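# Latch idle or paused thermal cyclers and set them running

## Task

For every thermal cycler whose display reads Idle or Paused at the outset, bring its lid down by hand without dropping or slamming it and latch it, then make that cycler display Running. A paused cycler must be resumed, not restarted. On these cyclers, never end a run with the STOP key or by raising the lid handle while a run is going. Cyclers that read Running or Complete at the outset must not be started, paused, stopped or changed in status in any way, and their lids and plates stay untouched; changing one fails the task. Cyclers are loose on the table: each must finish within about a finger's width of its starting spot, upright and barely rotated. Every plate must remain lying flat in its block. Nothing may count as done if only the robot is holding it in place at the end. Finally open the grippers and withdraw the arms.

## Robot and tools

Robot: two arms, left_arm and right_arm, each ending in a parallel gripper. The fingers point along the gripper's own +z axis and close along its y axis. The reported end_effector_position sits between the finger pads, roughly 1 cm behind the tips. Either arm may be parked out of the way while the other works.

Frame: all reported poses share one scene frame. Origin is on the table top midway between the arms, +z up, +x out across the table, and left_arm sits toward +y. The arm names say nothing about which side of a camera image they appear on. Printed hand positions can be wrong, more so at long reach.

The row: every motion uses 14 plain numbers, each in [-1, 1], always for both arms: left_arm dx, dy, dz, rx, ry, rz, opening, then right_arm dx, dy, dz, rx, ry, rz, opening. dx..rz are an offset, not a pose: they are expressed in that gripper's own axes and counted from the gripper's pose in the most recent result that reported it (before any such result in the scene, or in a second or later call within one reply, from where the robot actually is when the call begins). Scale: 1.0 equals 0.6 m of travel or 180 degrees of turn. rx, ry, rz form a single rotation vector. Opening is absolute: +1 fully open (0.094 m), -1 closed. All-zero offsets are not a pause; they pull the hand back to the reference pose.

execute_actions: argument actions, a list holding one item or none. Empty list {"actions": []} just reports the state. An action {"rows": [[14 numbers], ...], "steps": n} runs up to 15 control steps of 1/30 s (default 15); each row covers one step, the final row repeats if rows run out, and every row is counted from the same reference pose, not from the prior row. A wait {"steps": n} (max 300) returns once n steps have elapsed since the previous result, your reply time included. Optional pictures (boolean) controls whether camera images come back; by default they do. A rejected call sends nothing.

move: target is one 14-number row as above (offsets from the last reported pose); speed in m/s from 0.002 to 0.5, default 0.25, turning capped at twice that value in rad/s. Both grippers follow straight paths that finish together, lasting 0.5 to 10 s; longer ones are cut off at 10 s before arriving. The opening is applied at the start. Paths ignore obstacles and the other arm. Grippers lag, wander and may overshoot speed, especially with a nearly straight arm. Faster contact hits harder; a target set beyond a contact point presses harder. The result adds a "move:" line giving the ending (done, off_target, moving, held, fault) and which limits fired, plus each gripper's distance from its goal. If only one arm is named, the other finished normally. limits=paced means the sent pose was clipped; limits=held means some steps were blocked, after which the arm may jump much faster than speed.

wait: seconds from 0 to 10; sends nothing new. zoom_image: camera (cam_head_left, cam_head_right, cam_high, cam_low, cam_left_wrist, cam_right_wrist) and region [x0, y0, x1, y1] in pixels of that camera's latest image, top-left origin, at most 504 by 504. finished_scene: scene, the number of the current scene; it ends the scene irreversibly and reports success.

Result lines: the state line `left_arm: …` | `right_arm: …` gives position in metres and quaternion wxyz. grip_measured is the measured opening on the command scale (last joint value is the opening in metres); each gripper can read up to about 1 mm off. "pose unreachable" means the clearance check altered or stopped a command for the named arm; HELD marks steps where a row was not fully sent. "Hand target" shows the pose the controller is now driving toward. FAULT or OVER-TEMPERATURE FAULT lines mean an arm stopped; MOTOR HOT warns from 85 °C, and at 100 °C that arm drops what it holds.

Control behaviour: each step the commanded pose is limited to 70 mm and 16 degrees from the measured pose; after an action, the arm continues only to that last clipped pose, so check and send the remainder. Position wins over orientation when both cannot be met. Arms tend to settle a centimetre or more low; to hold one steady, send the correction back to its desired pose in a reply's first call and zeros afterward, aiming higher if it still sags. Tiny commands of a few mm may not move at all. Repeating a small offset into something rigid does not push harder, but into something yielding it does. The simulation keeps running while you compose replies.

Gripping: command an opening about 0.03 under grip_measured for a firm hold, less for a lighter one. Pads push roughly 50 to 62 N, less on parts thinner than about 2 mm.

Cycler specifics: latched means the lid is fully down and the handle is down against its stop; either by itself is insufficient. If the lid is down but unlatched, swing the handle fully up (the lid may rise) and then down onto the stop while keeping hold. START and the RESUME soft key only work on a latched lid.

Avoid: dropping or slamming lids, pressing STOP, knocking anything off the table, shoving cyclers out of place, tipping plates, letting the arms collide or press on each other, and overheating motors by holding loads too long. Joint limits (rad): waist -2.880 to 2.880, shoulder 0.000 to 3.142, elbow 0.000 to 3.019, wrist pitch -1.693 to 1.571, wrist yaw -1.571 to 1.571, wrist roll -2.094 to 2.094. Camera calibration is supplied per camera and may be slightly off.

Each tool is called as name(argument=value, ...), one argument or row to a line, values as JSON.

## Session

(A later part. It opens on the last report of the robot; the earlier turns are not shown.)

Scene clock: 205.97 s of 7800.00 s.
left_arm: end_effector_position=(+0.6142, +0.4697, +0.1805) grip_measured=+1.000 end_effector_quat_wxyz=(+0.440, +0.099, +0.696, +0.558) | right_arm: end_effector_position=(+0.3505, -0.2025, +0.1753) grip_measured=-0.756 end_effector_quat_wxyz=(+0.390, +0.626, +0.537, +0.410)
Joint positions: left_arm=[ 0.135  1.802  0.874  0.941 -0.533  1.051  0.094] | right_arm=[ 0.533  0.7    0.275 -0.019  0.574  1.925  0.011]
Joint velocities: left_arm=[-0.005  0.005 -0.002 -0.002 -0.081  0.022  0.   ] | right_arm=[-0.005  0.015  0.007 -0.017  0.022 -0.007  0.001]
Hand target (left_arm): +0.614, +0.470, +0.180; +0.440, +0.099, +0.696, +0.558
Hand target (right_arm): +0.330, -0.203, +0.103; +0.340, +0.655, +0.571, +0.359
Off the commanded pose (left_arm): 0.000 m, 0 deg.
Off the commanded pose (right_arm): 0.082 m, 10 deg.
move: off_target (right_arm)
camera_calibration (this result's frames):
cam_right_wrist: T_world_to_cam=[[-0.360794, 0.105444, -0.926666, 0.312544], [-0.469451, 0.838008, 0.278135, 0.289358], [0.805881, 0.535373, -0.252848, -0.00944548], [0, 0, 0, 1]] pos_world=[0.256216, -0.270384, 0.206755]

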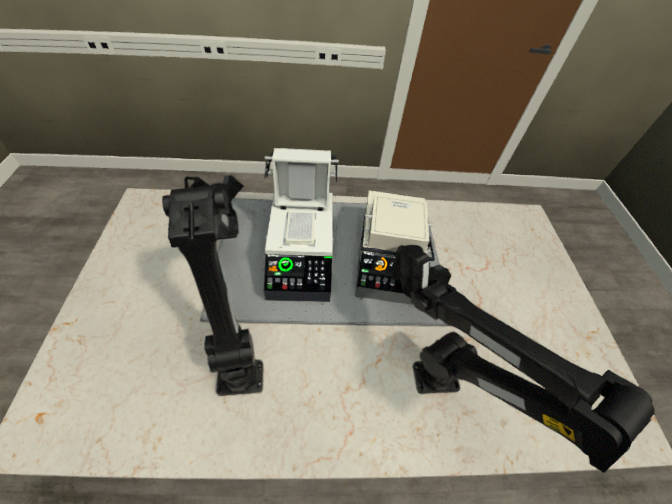

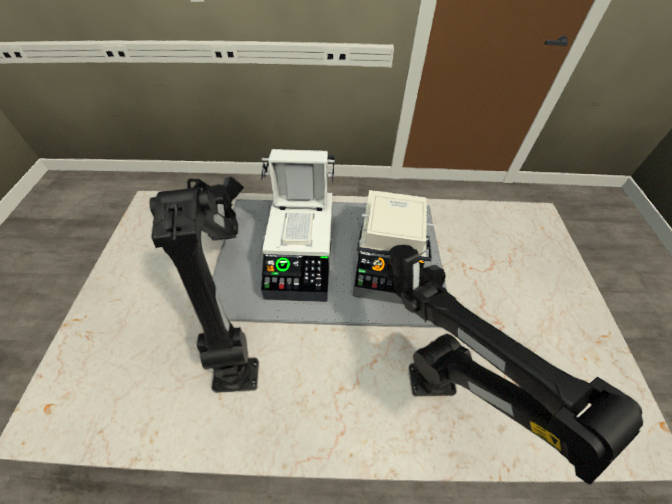

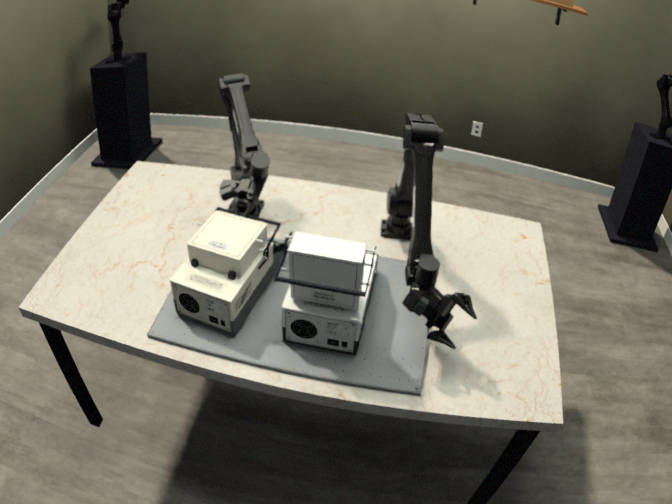

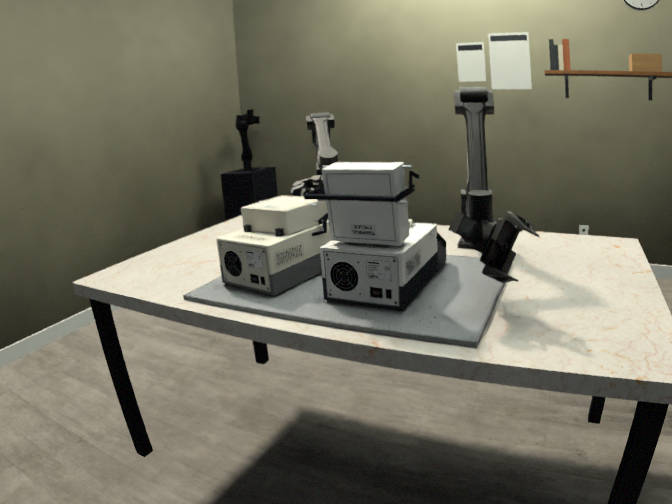

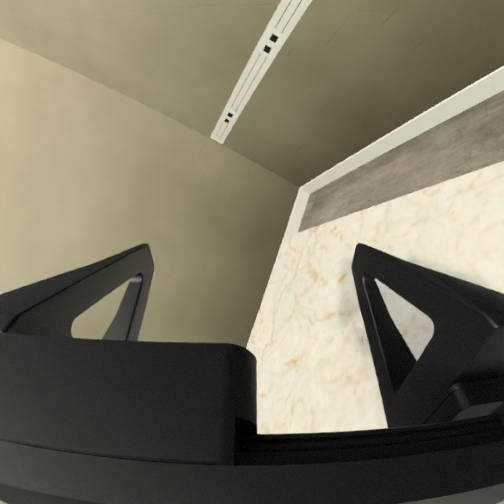

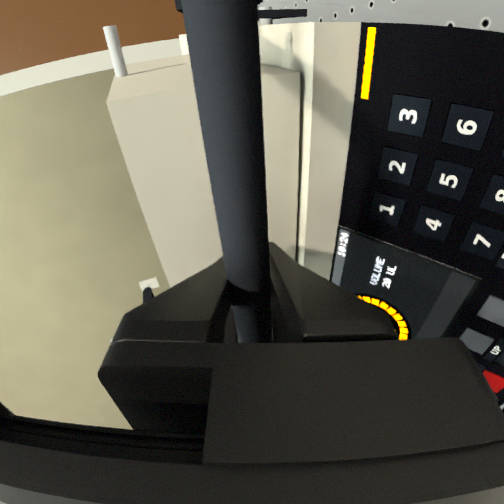

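move(
  target=[0,0,0,0,0,0,1,0,-0.03,0,0.2,0,0,-0.72],
  speed=0.05,
)

move(
  target=[0,0,0,0,0,0,1,0,-0.07,0.09,0,0,0,-0.76],
  speed=0.04,
)

Scene clock: 222.70 s of 7800.00 s.
left_arm: end_effector_position=(+0.6142, +0.4697, +0.1805) grip_measured=+1.000 end_effector_quat_wxyz=(+0.440, +0.099, +0.696, +0.558) | right_arm: end_effector_position=(+0.3423, -0.2001, +0.1553) grip_measured=-0.721 end_effector_quat_wxyz=(+0.188, +0.709, +0.639, +0.232)
Joint positions: left_arm=[ 0.135  1.802  0.874  0.941 -0.533  1.051  0.094] | right_arm=[ 0.368  0.858  0.586 -0.722  0.198  2.021  0.013]
Joint velocities: left_arm=[-0.005 -0.015  0.002  0.007  0.037  0.022  0.   ] | right_arm=[-0.005 -0.005  0.002  0.002  0.022 -0.066  0.001]
Hand target (left_arm): +0.614, +0.470, +0.180; +0.440, +0.099, +0.696, +0.558
Hand target (right_arm): +0.344, -0.200, +0.158; +0.181, +0.714, +0.639, +0.221
Off the commanded pose (left_arm): 0.000 m, 0 deg.
Off the commanded pose (right_arm): 0.004 m, 2 deg.
After step 90, 7.20 s passed at rest.
move: done
camera_calibration (this result's frames):
cam_right_wrist: T_world_to_cam=[[-0.82427, 0.0979581, -0.557659, 0.390702], [-0.272824, 0.794321, 0.542789, 0.171833], [0.496131, 0.599548, -0.62801, 0.16793], [0, 0, 0, 1]] pos_world=[0.285608, -0.275445, 0.230071]

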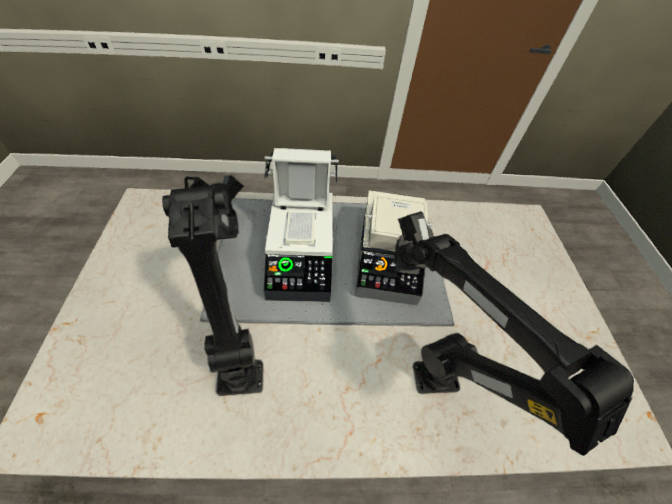

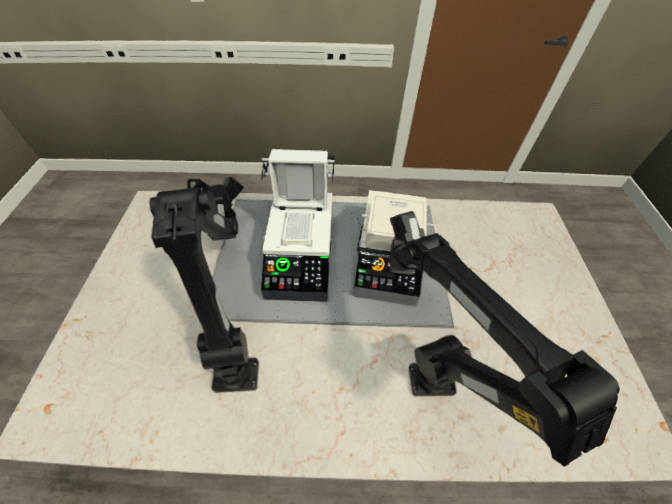

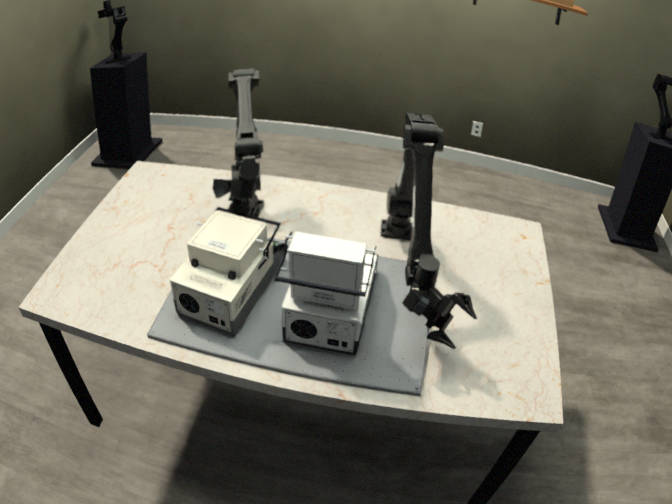

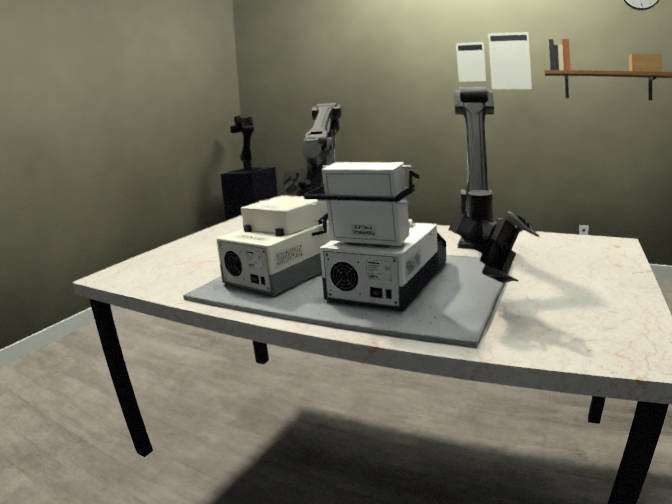

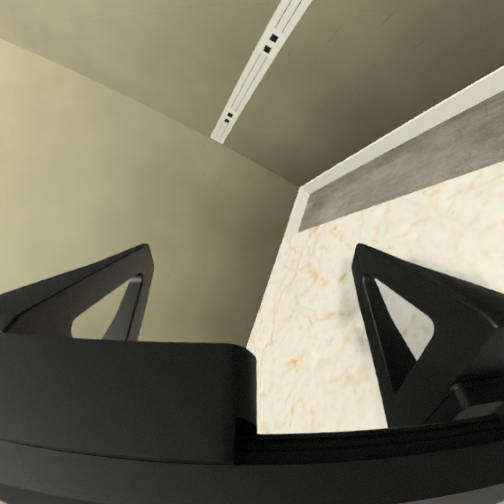

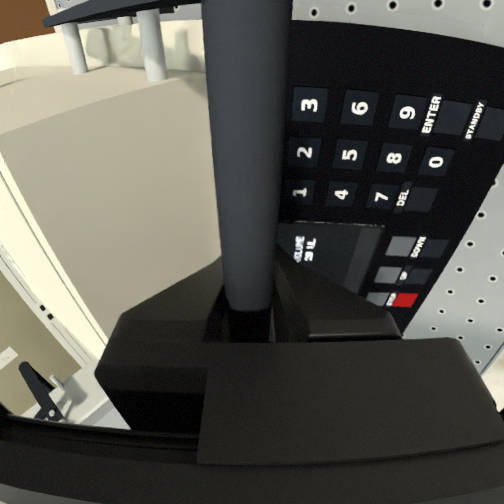

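Scene clock: 224.63 s of 7800.00 s.
left_arm: end_effector_position=(+0.6142, +0.4697, +0.1805) grip_measured=+1.000 end_effector_quat_wxyz=(+0.440, +0.099, +0.696, +0.558) | right_arm: end_effector_position=(+0.3510, -0.1972, +0.1503) grip_measured=-0.757 end_effector_quat_wxyz=(+0.219, +0.699, +0.623, +0.275)
Joint positions: left_arm=[ 0.135  1.802  0.874  0.941 -0.533  1.051  0.094] | right_arm=[ 0.387  0.839  0.518 -0.566  0.241  2.024  0.011]
Joint velocities: left_arm=[-0.015  0.005 -0.007  0.012 -0.051 -0.037  0.   ] | right_arm=[ 0.015 -0.024 -0.007 -0.022  0.022  0.037 -0.   ]
Hand target (left_arm): +0.614, +0.470, +0.180; +0.440, +0.099, +0.696, +0.558
Hand target (right_arm): +0.330, -0.197, +0.094; +0.188, +0.709, +0.639, +0.231
Off the commanded pose (left_arm): 0.000 m, 0 deg.
Off the commanded pose (right_arm): 0.064 m, 6 deg.
move: off_target (right_arm)
camera_calibration (this result's frames):
cam_right_wrist: T_world_to_cam=[[-0.756, 0.113225, -0.644705, 0.386895], [-0.325344, 0.789655, 0.520189, 0.19553], [0.567992, 0.603014, -0.560142, 0.124093], [0, 0, 0, 1]] pos_world=[0.285623, -0.273037, 0.21723]

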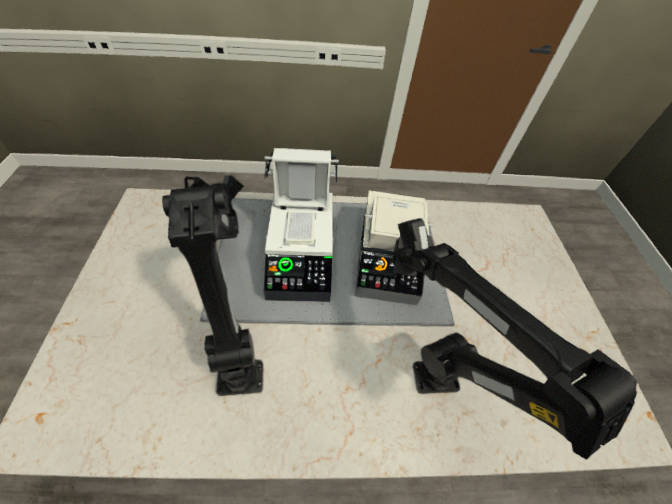

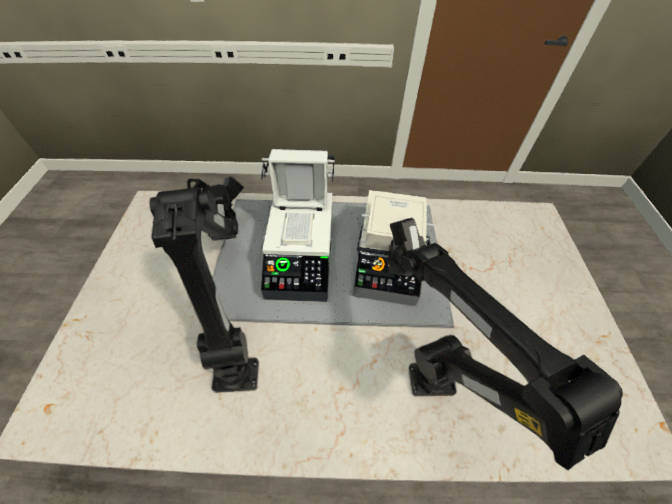

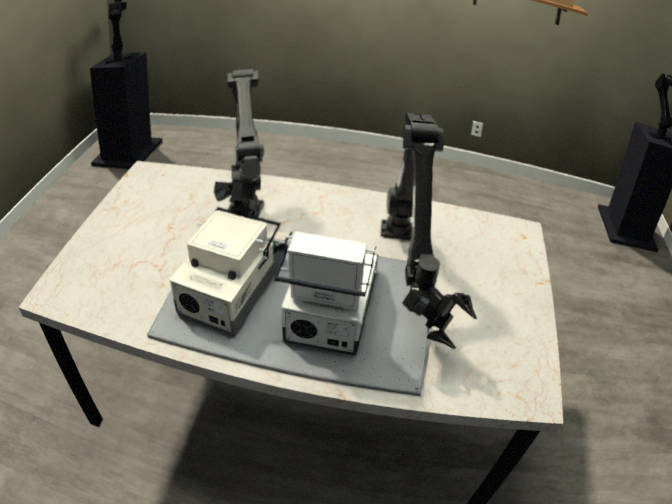

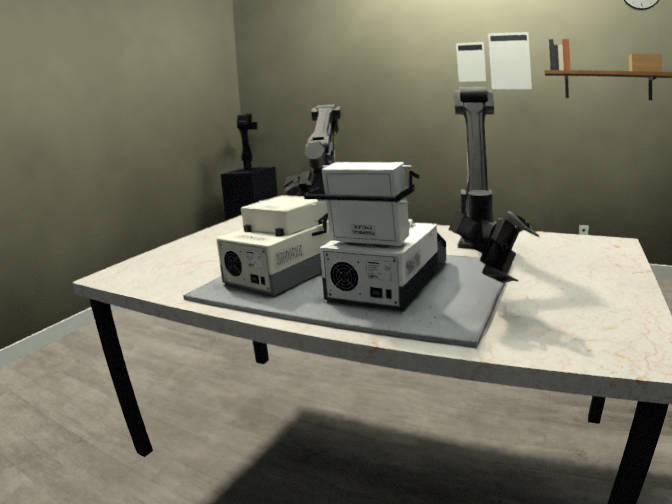

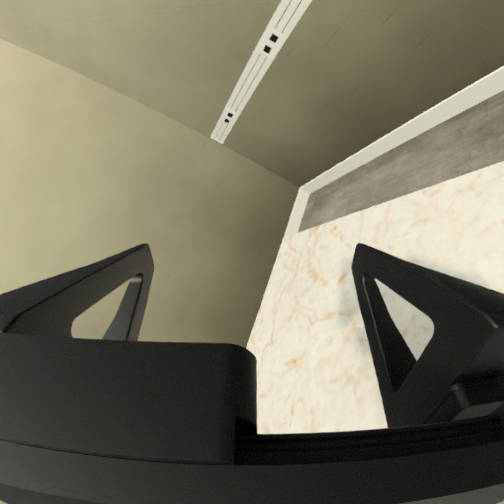

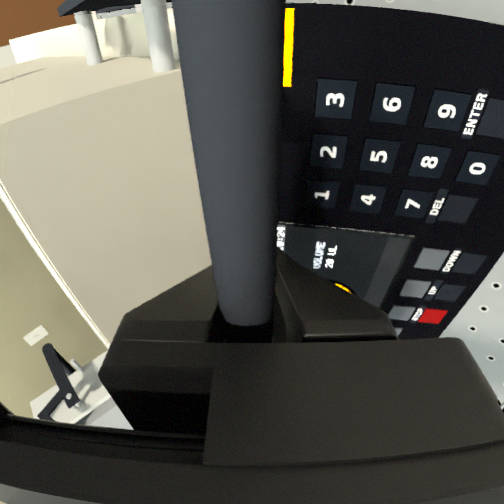

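move(
  target=[0,0,0,0,0,0,1,0,0,0,0,0,0,-0.55],
)

move(
  target=[0,0,0,0,0,0,1,0,0,-0.09,0,0,0,-0.55],
  speed=0.08,
)

zoom_image(
  camera="cam_right_wrist",
  region=[100, 0, 504, 400],
)

Scene clock: 230.27 s of 7800.00 s.
left_arm: end_effector_position=(+0.6142, +0.4697, +0.1805) grip_measured=+1.000 end_effector_quat_wxyz=(+0.440, +0.099, +0.696, +0.558) | right_arm: end_effector_position=(+0.3485, -0.1968, +0.1516) grip_measured=-0.553 end_effector_quat_wxyz=(+0.218, +0.697, +0.624, +0.277)
Joint positions: left_arm=[ 0.135  1.802  0.874  0.941 -0.533  1.051  0.094] | right_arm=[ 0.39   0.827  0.515 -0.572  0.238  2.023  0.021]
Joint velocities: left_arm=[ 0.005 -0.015  0.012  0.002 -0.051  0.007  0.   ] | right_arm=[-0.015 -0.005 -0.002 -0.022 -0.007 -0.022  0.   ]
Hand target (left_arm): +0.614, +0.470, +0.180; +0.440, +0.099, +0.696, +0.558
Hand target (right_arm): +0.351, -0.197, +0.150; +0.219, +0.699, +0.623, +0.275
Off the commanded pose (left_arm): 0.000 m, 0 deg.
Off the commanded pose (right_arm): 0.003 m, 0 deg.
After step 90, 1.93 s passed at rest.
move: done
camera_calibration (this result's frames):
cam_right_wrist: T_world_to_cam=[[-0.755175, 0.111294, -0.646007, 0.385331], [-0.330558, 0.786359, 0.521892, 0.194655], [0.566076, 0.607663, -0.557049, 0.127051], [0, 0, 0, 1]] pos_world=[0.283416, -0.273158, 0.218111]

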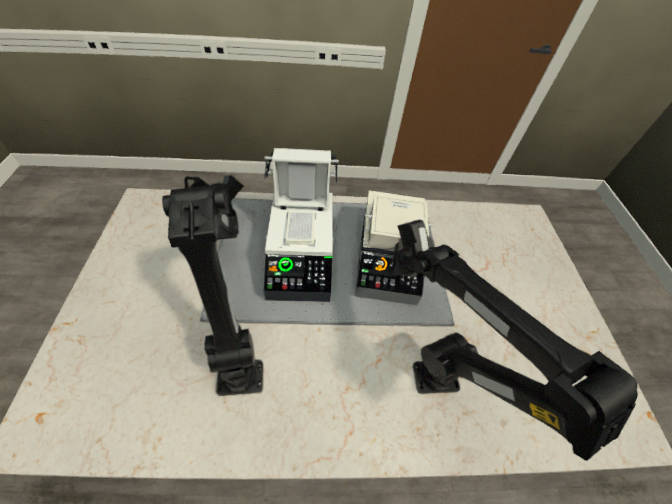

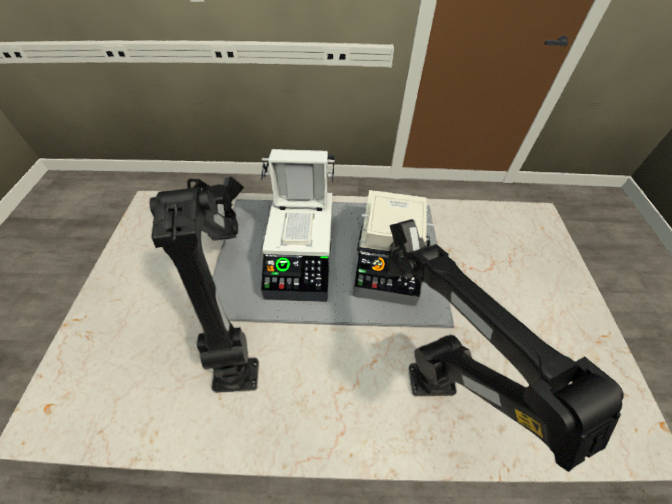

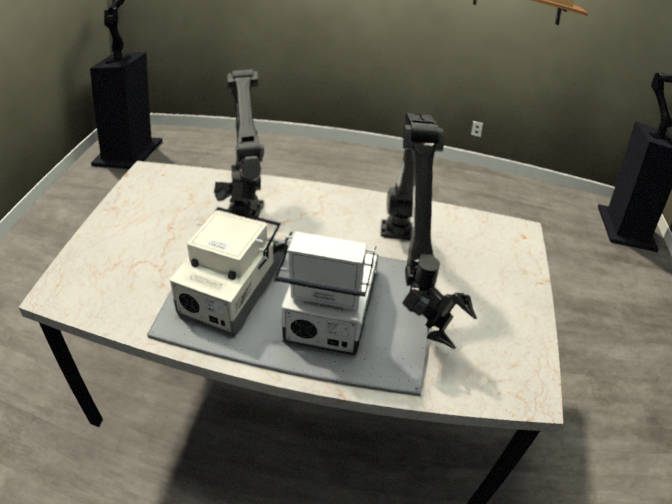

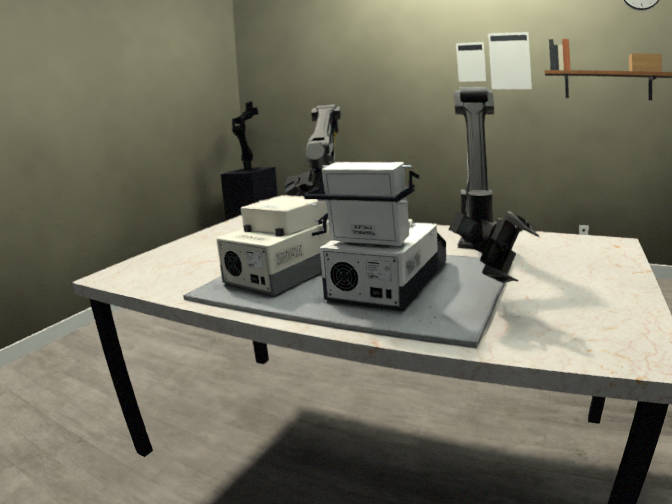

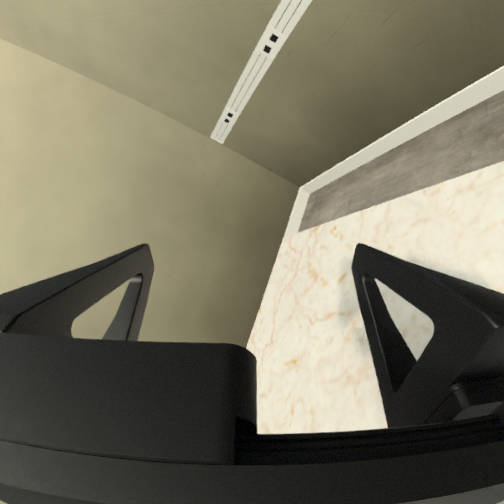

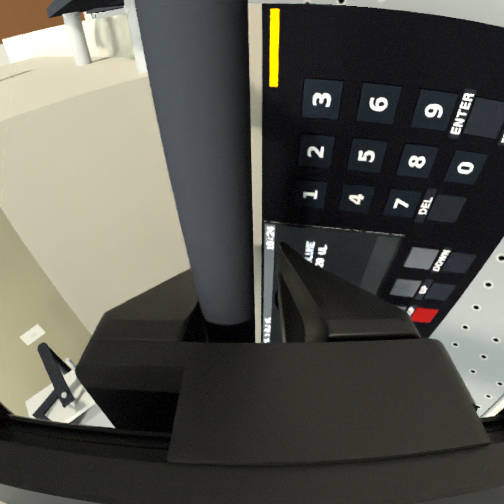

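Scene clock: 231.33 s of 7800.00 s.
left_arm: end_effector_position=(+0.6142, +0.4697, +0.1805) grip_measured=+1.000 end_effector_quat_wxyz=(+0.440, +0.099, +0.696, +0.558) | right_arm: end_effector_position=(+0.3193, -0.2053, +0.1849) grip_measured=-0.551 end_effector_quat_wxyz=(+0.230, +0.695, +0.620, +0.280)
Joint positions: left_arm=[ 0.135  1.802  0.874  0.941 -0.533  1.051  0.094] | right_arm=[ 0.43   0.674  0.538 -0.739  0.283  2.049  0.021]
Joint velocities: left_arm=[ 0.005 -0.005 -0.012  0.002 -0.066 -0.051  0.   ] | right_arm=[-0.015 -0.005  0.012 -0.012  0.022  0.022 -0.   ]
Hand target (left_arm): +0.614, +0.470, +0.180; +0.440, +0.099, +0.696, +0.558
Hand target (right_arm): +0.313, -0.200, +0.192; +0.219, +0.697, +0.624, +0.278
Off the commanded pose (left_arm): 0.000 m, 0 deg.
Off the commanded pose (right_arm): 0.012 m, 2 deg.
move: off_target (right_arm)
camera_calibration (this result's frames):
cam_right_wrist: T_world_to_cam=[[-0.739432, 0.110245, -0.664143, 0.38387], [-0.335653, 0.794778, 0.505633, 0.180705], [0.58359, 0.596803, -0.55068, 0.158272], [0, 0, 0, 1]] pos_world=[0.252134, -0.280397, 0.250731]

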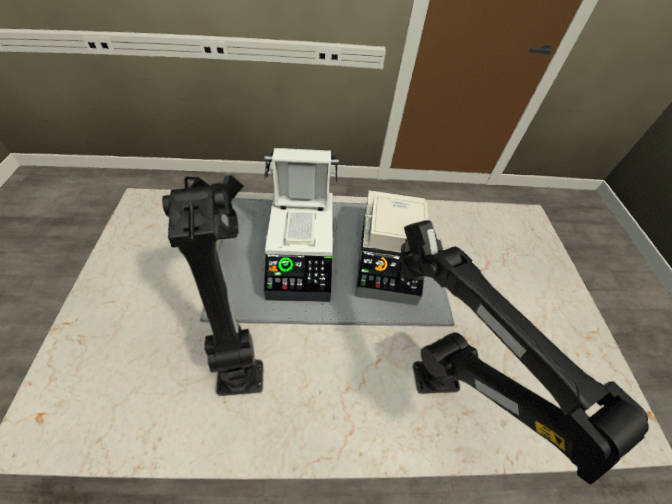

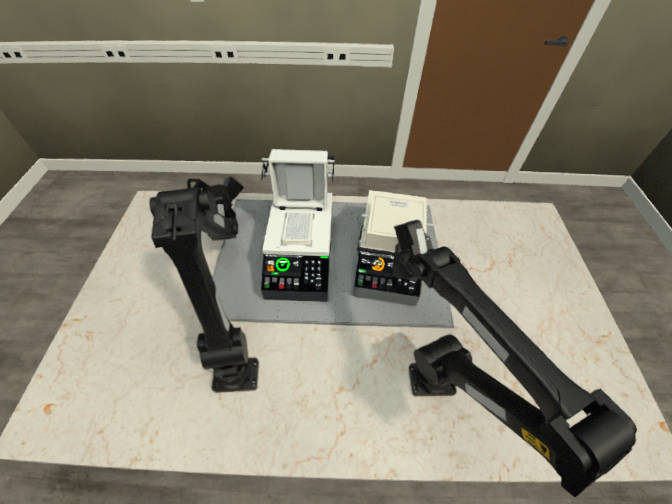

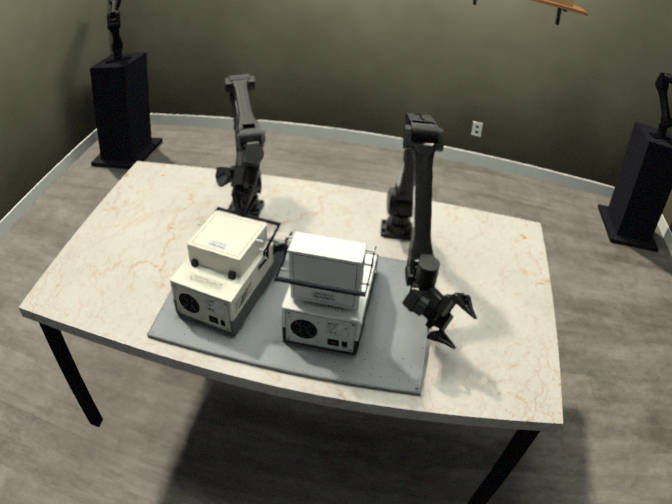

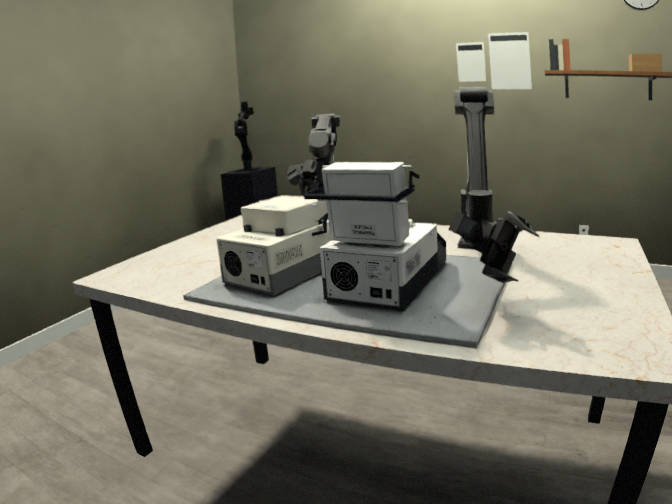

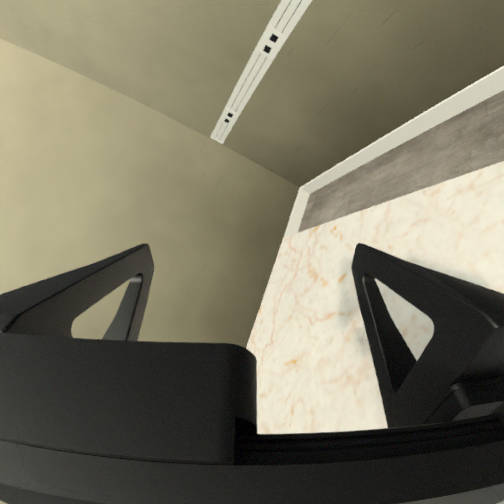

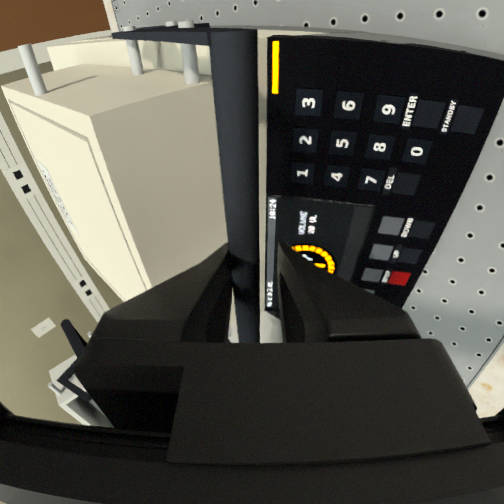

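Region (100, 0, 504, 400) of cam_right_wrist's 504x504 image, scaled by 1.248, with more detail than that image has; it fills the top 499 rows of this view, and the rest is white.

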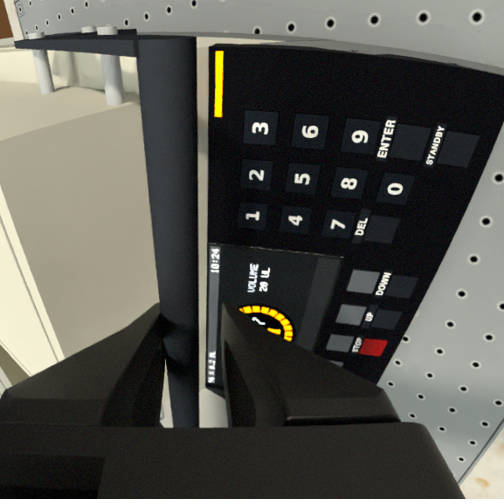

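move(
  target=[0,0,0,0,0,0,1,0,0.02,0,0.06,0,0,-1],
  speed=0.05,
)

move(
  target=[0,0,0,0,0,0,1,0,-0.01,0.1,0,0,0,-1],
  speed=0.03,
)

Scene clock: 242.83 s of 7800.00 s.
left_arm: end_effector_position=(+0.6142, +0.4697, +0.1805) grip_measured=+1.000 end_effector_quat_wxyz=(+0.440, +0.099, +0.696, +0.558) | right_arm: end_effector_position=(+0.3229, -0.2059, +0.1862) grip_measured=-0.758 end_effector_quat_wxyz=(+0.168, +0.713, +0.641, +0.229)
Joint positions: left_arm=[ 0.135  1.802  0.874  0.941 -0.533  1.051  0.094] | right_arm=[ 0.353  0.774  0.641 -0.881  0.157  2.023  0.011]
Joint velocities: left_arm=[ 0.005  0.005 -0.012  0.002 -0.037 -0.051  0.   ] | right_arm=[ 0.005 -0.005 -0.012 -0.007  0.037 -0.066 -0.   ]
Hand target (left_arm): +0.614, +0.470, +0.180; +0.440, +0.099, +0.696, +0.558
Hand target (right_arm): +0.328, -0.207, +0.193; +0.165, +0.713, +0.645, +0.220
Off the commanded pose (left_arm): 0.000 m, 0 deg.
Off the commanded pose (right_arm): 0.009 m, 1 deg.
After step 90, 6.37 s passed at rest.
move: done
camera_calibration (this result's frames):
cam_right_wrist: T_world_to_cam=[[-0.841896, 0.107824, -0.528759, 0.394793], [-0.259174, 0.778643, 0.571441, 0.14142], [0.473329, 0.618134, -0.62759, 0.211644], [0, 0, 0, 1]] pos_world=[0.26885, -0.283508, 0.260763]

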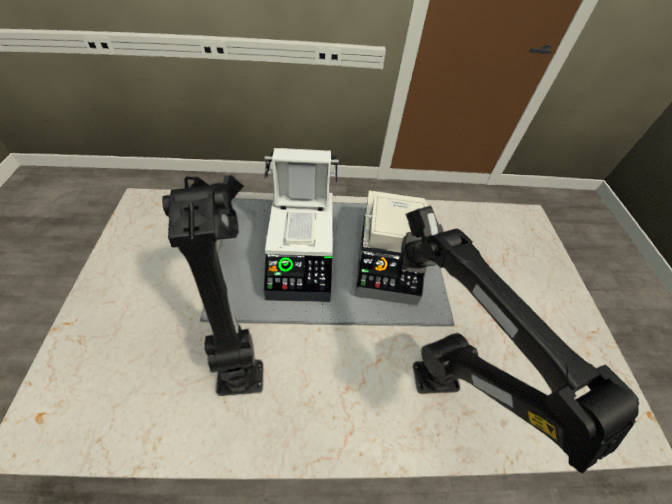

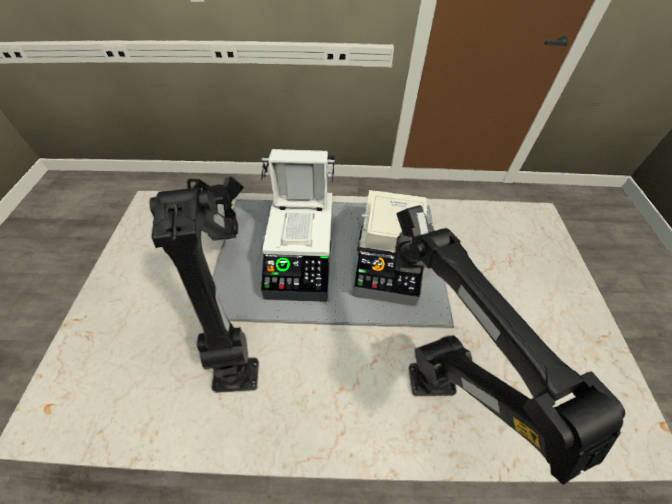

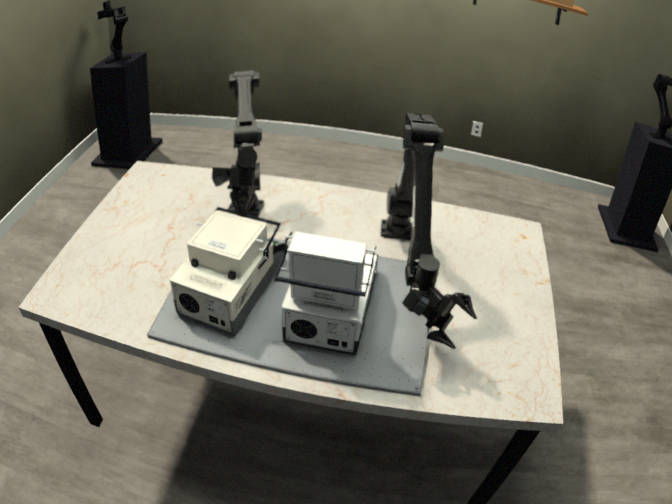

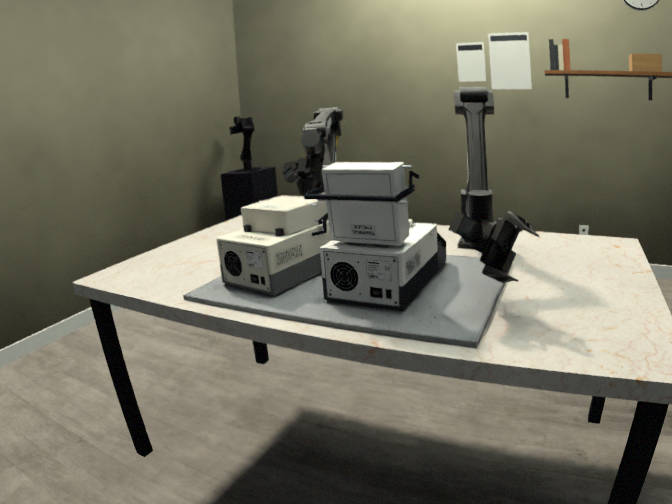

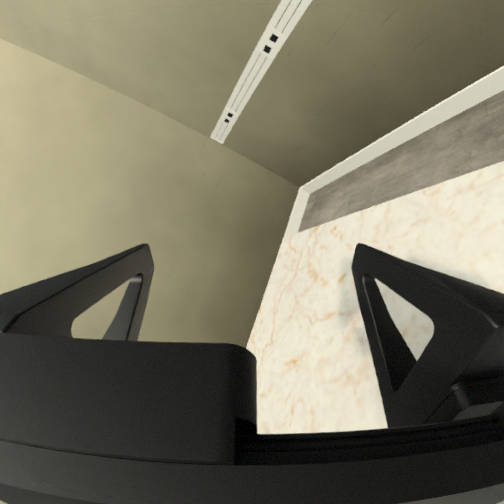

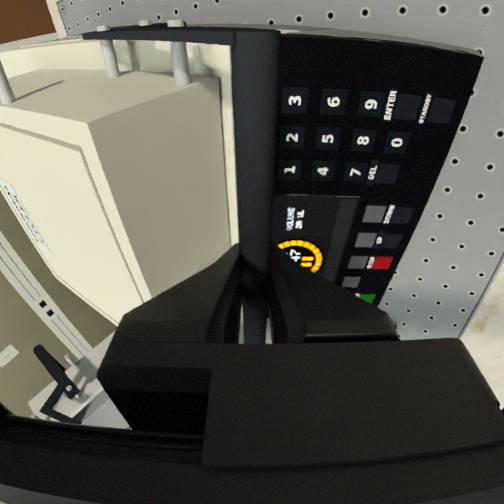

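Scene clock: 245.07 s of 7800.00 s.
left_arm: end_effector_position=(+0.6142, +0.4697, +0.1805) grip_measured=+1.000 end_effector_quat_wxyz=(+0.440, +0.099, +0.696, +0.558) | right_arm: end_effector_position=(+0.3236, -0.2056, +0.1837) grip_measured=-0.758 end_effector_quat_wxyz=(+0.174, +0.709, +0.638, +0.244)
Joint positions: left_arm=[ 0.135  1.802  0.874  0.941 -0.533  1.051  0.094] | right_arm=[ 0.353  0.756  0.616 -0.841  0.157  2.019  0.011]
Joint velocities: left_arm=[-0.005  0.005 -0.007  0.002  0.007  0.007  0.   ] | right_arm=[-0.015 -0.015  0.002  0.002 -0.007  0.081 -0.   ]
Hand target (left_arm): +0.614, +0.470, +0.180; +0.440, +0.099, +0.696, +0.558
Hand target (right_arm): +0.336, -0.205, +0.138; +0.167, +0.714, +0.641, +0.227
Off the commanded pose (left_arm): 0.000 m, 0 deg.
Off the commanded pose (right_arm): 0.058 m, 2 deg.
move: off_target (right_arm)
camera_calibration (this result's frames):
cam_right_wrist: T_world_to_cam=[[-0.825943, 0.109958, -0.552926, 0.393726], [-0.279404, 0.77202, 0.570893, 0.14813], [0.489644, 0.626015, -0.606922, 0.202048], [0, 0, 0, 1]] pos_world=[0.267652, -0.284138, 0.255763]

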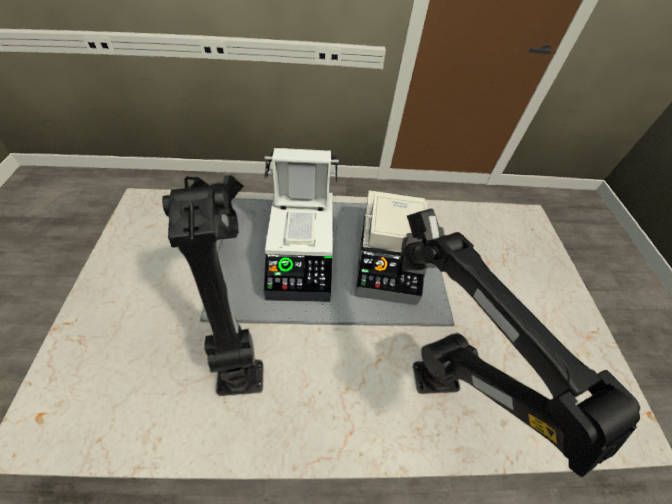

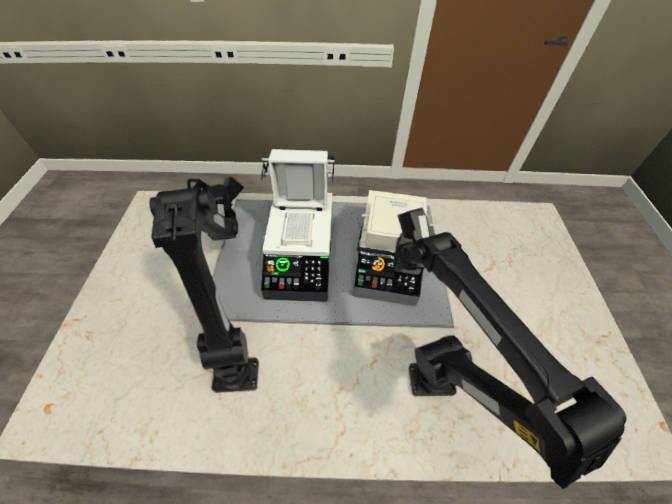

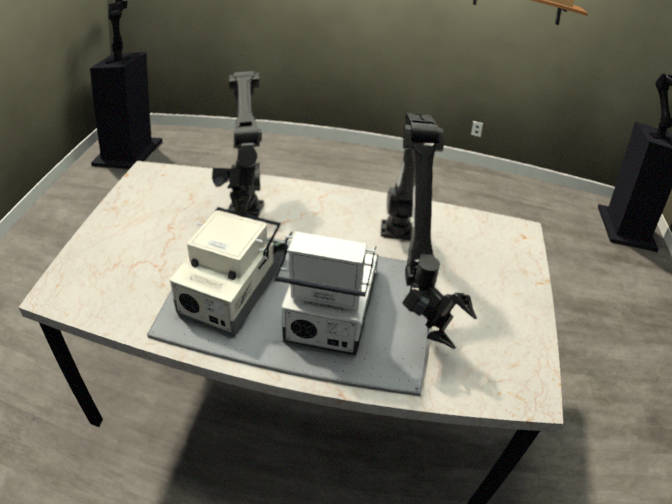

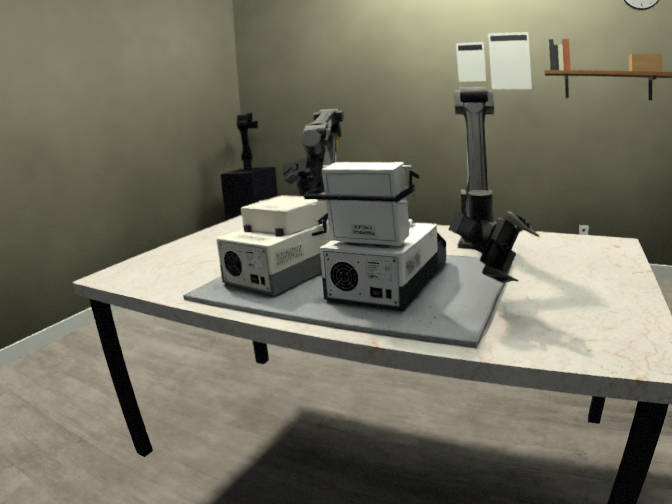

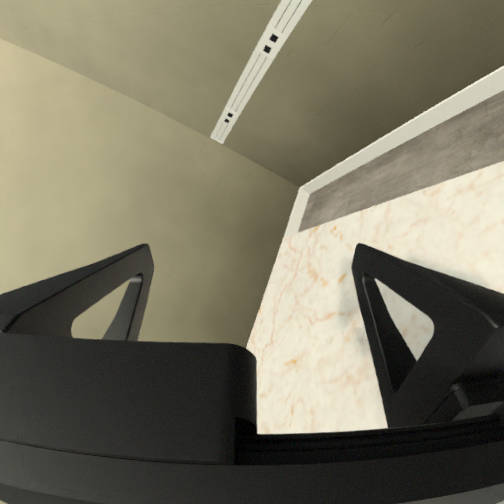

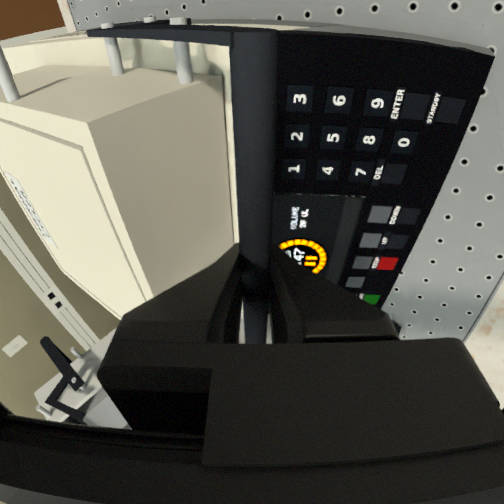

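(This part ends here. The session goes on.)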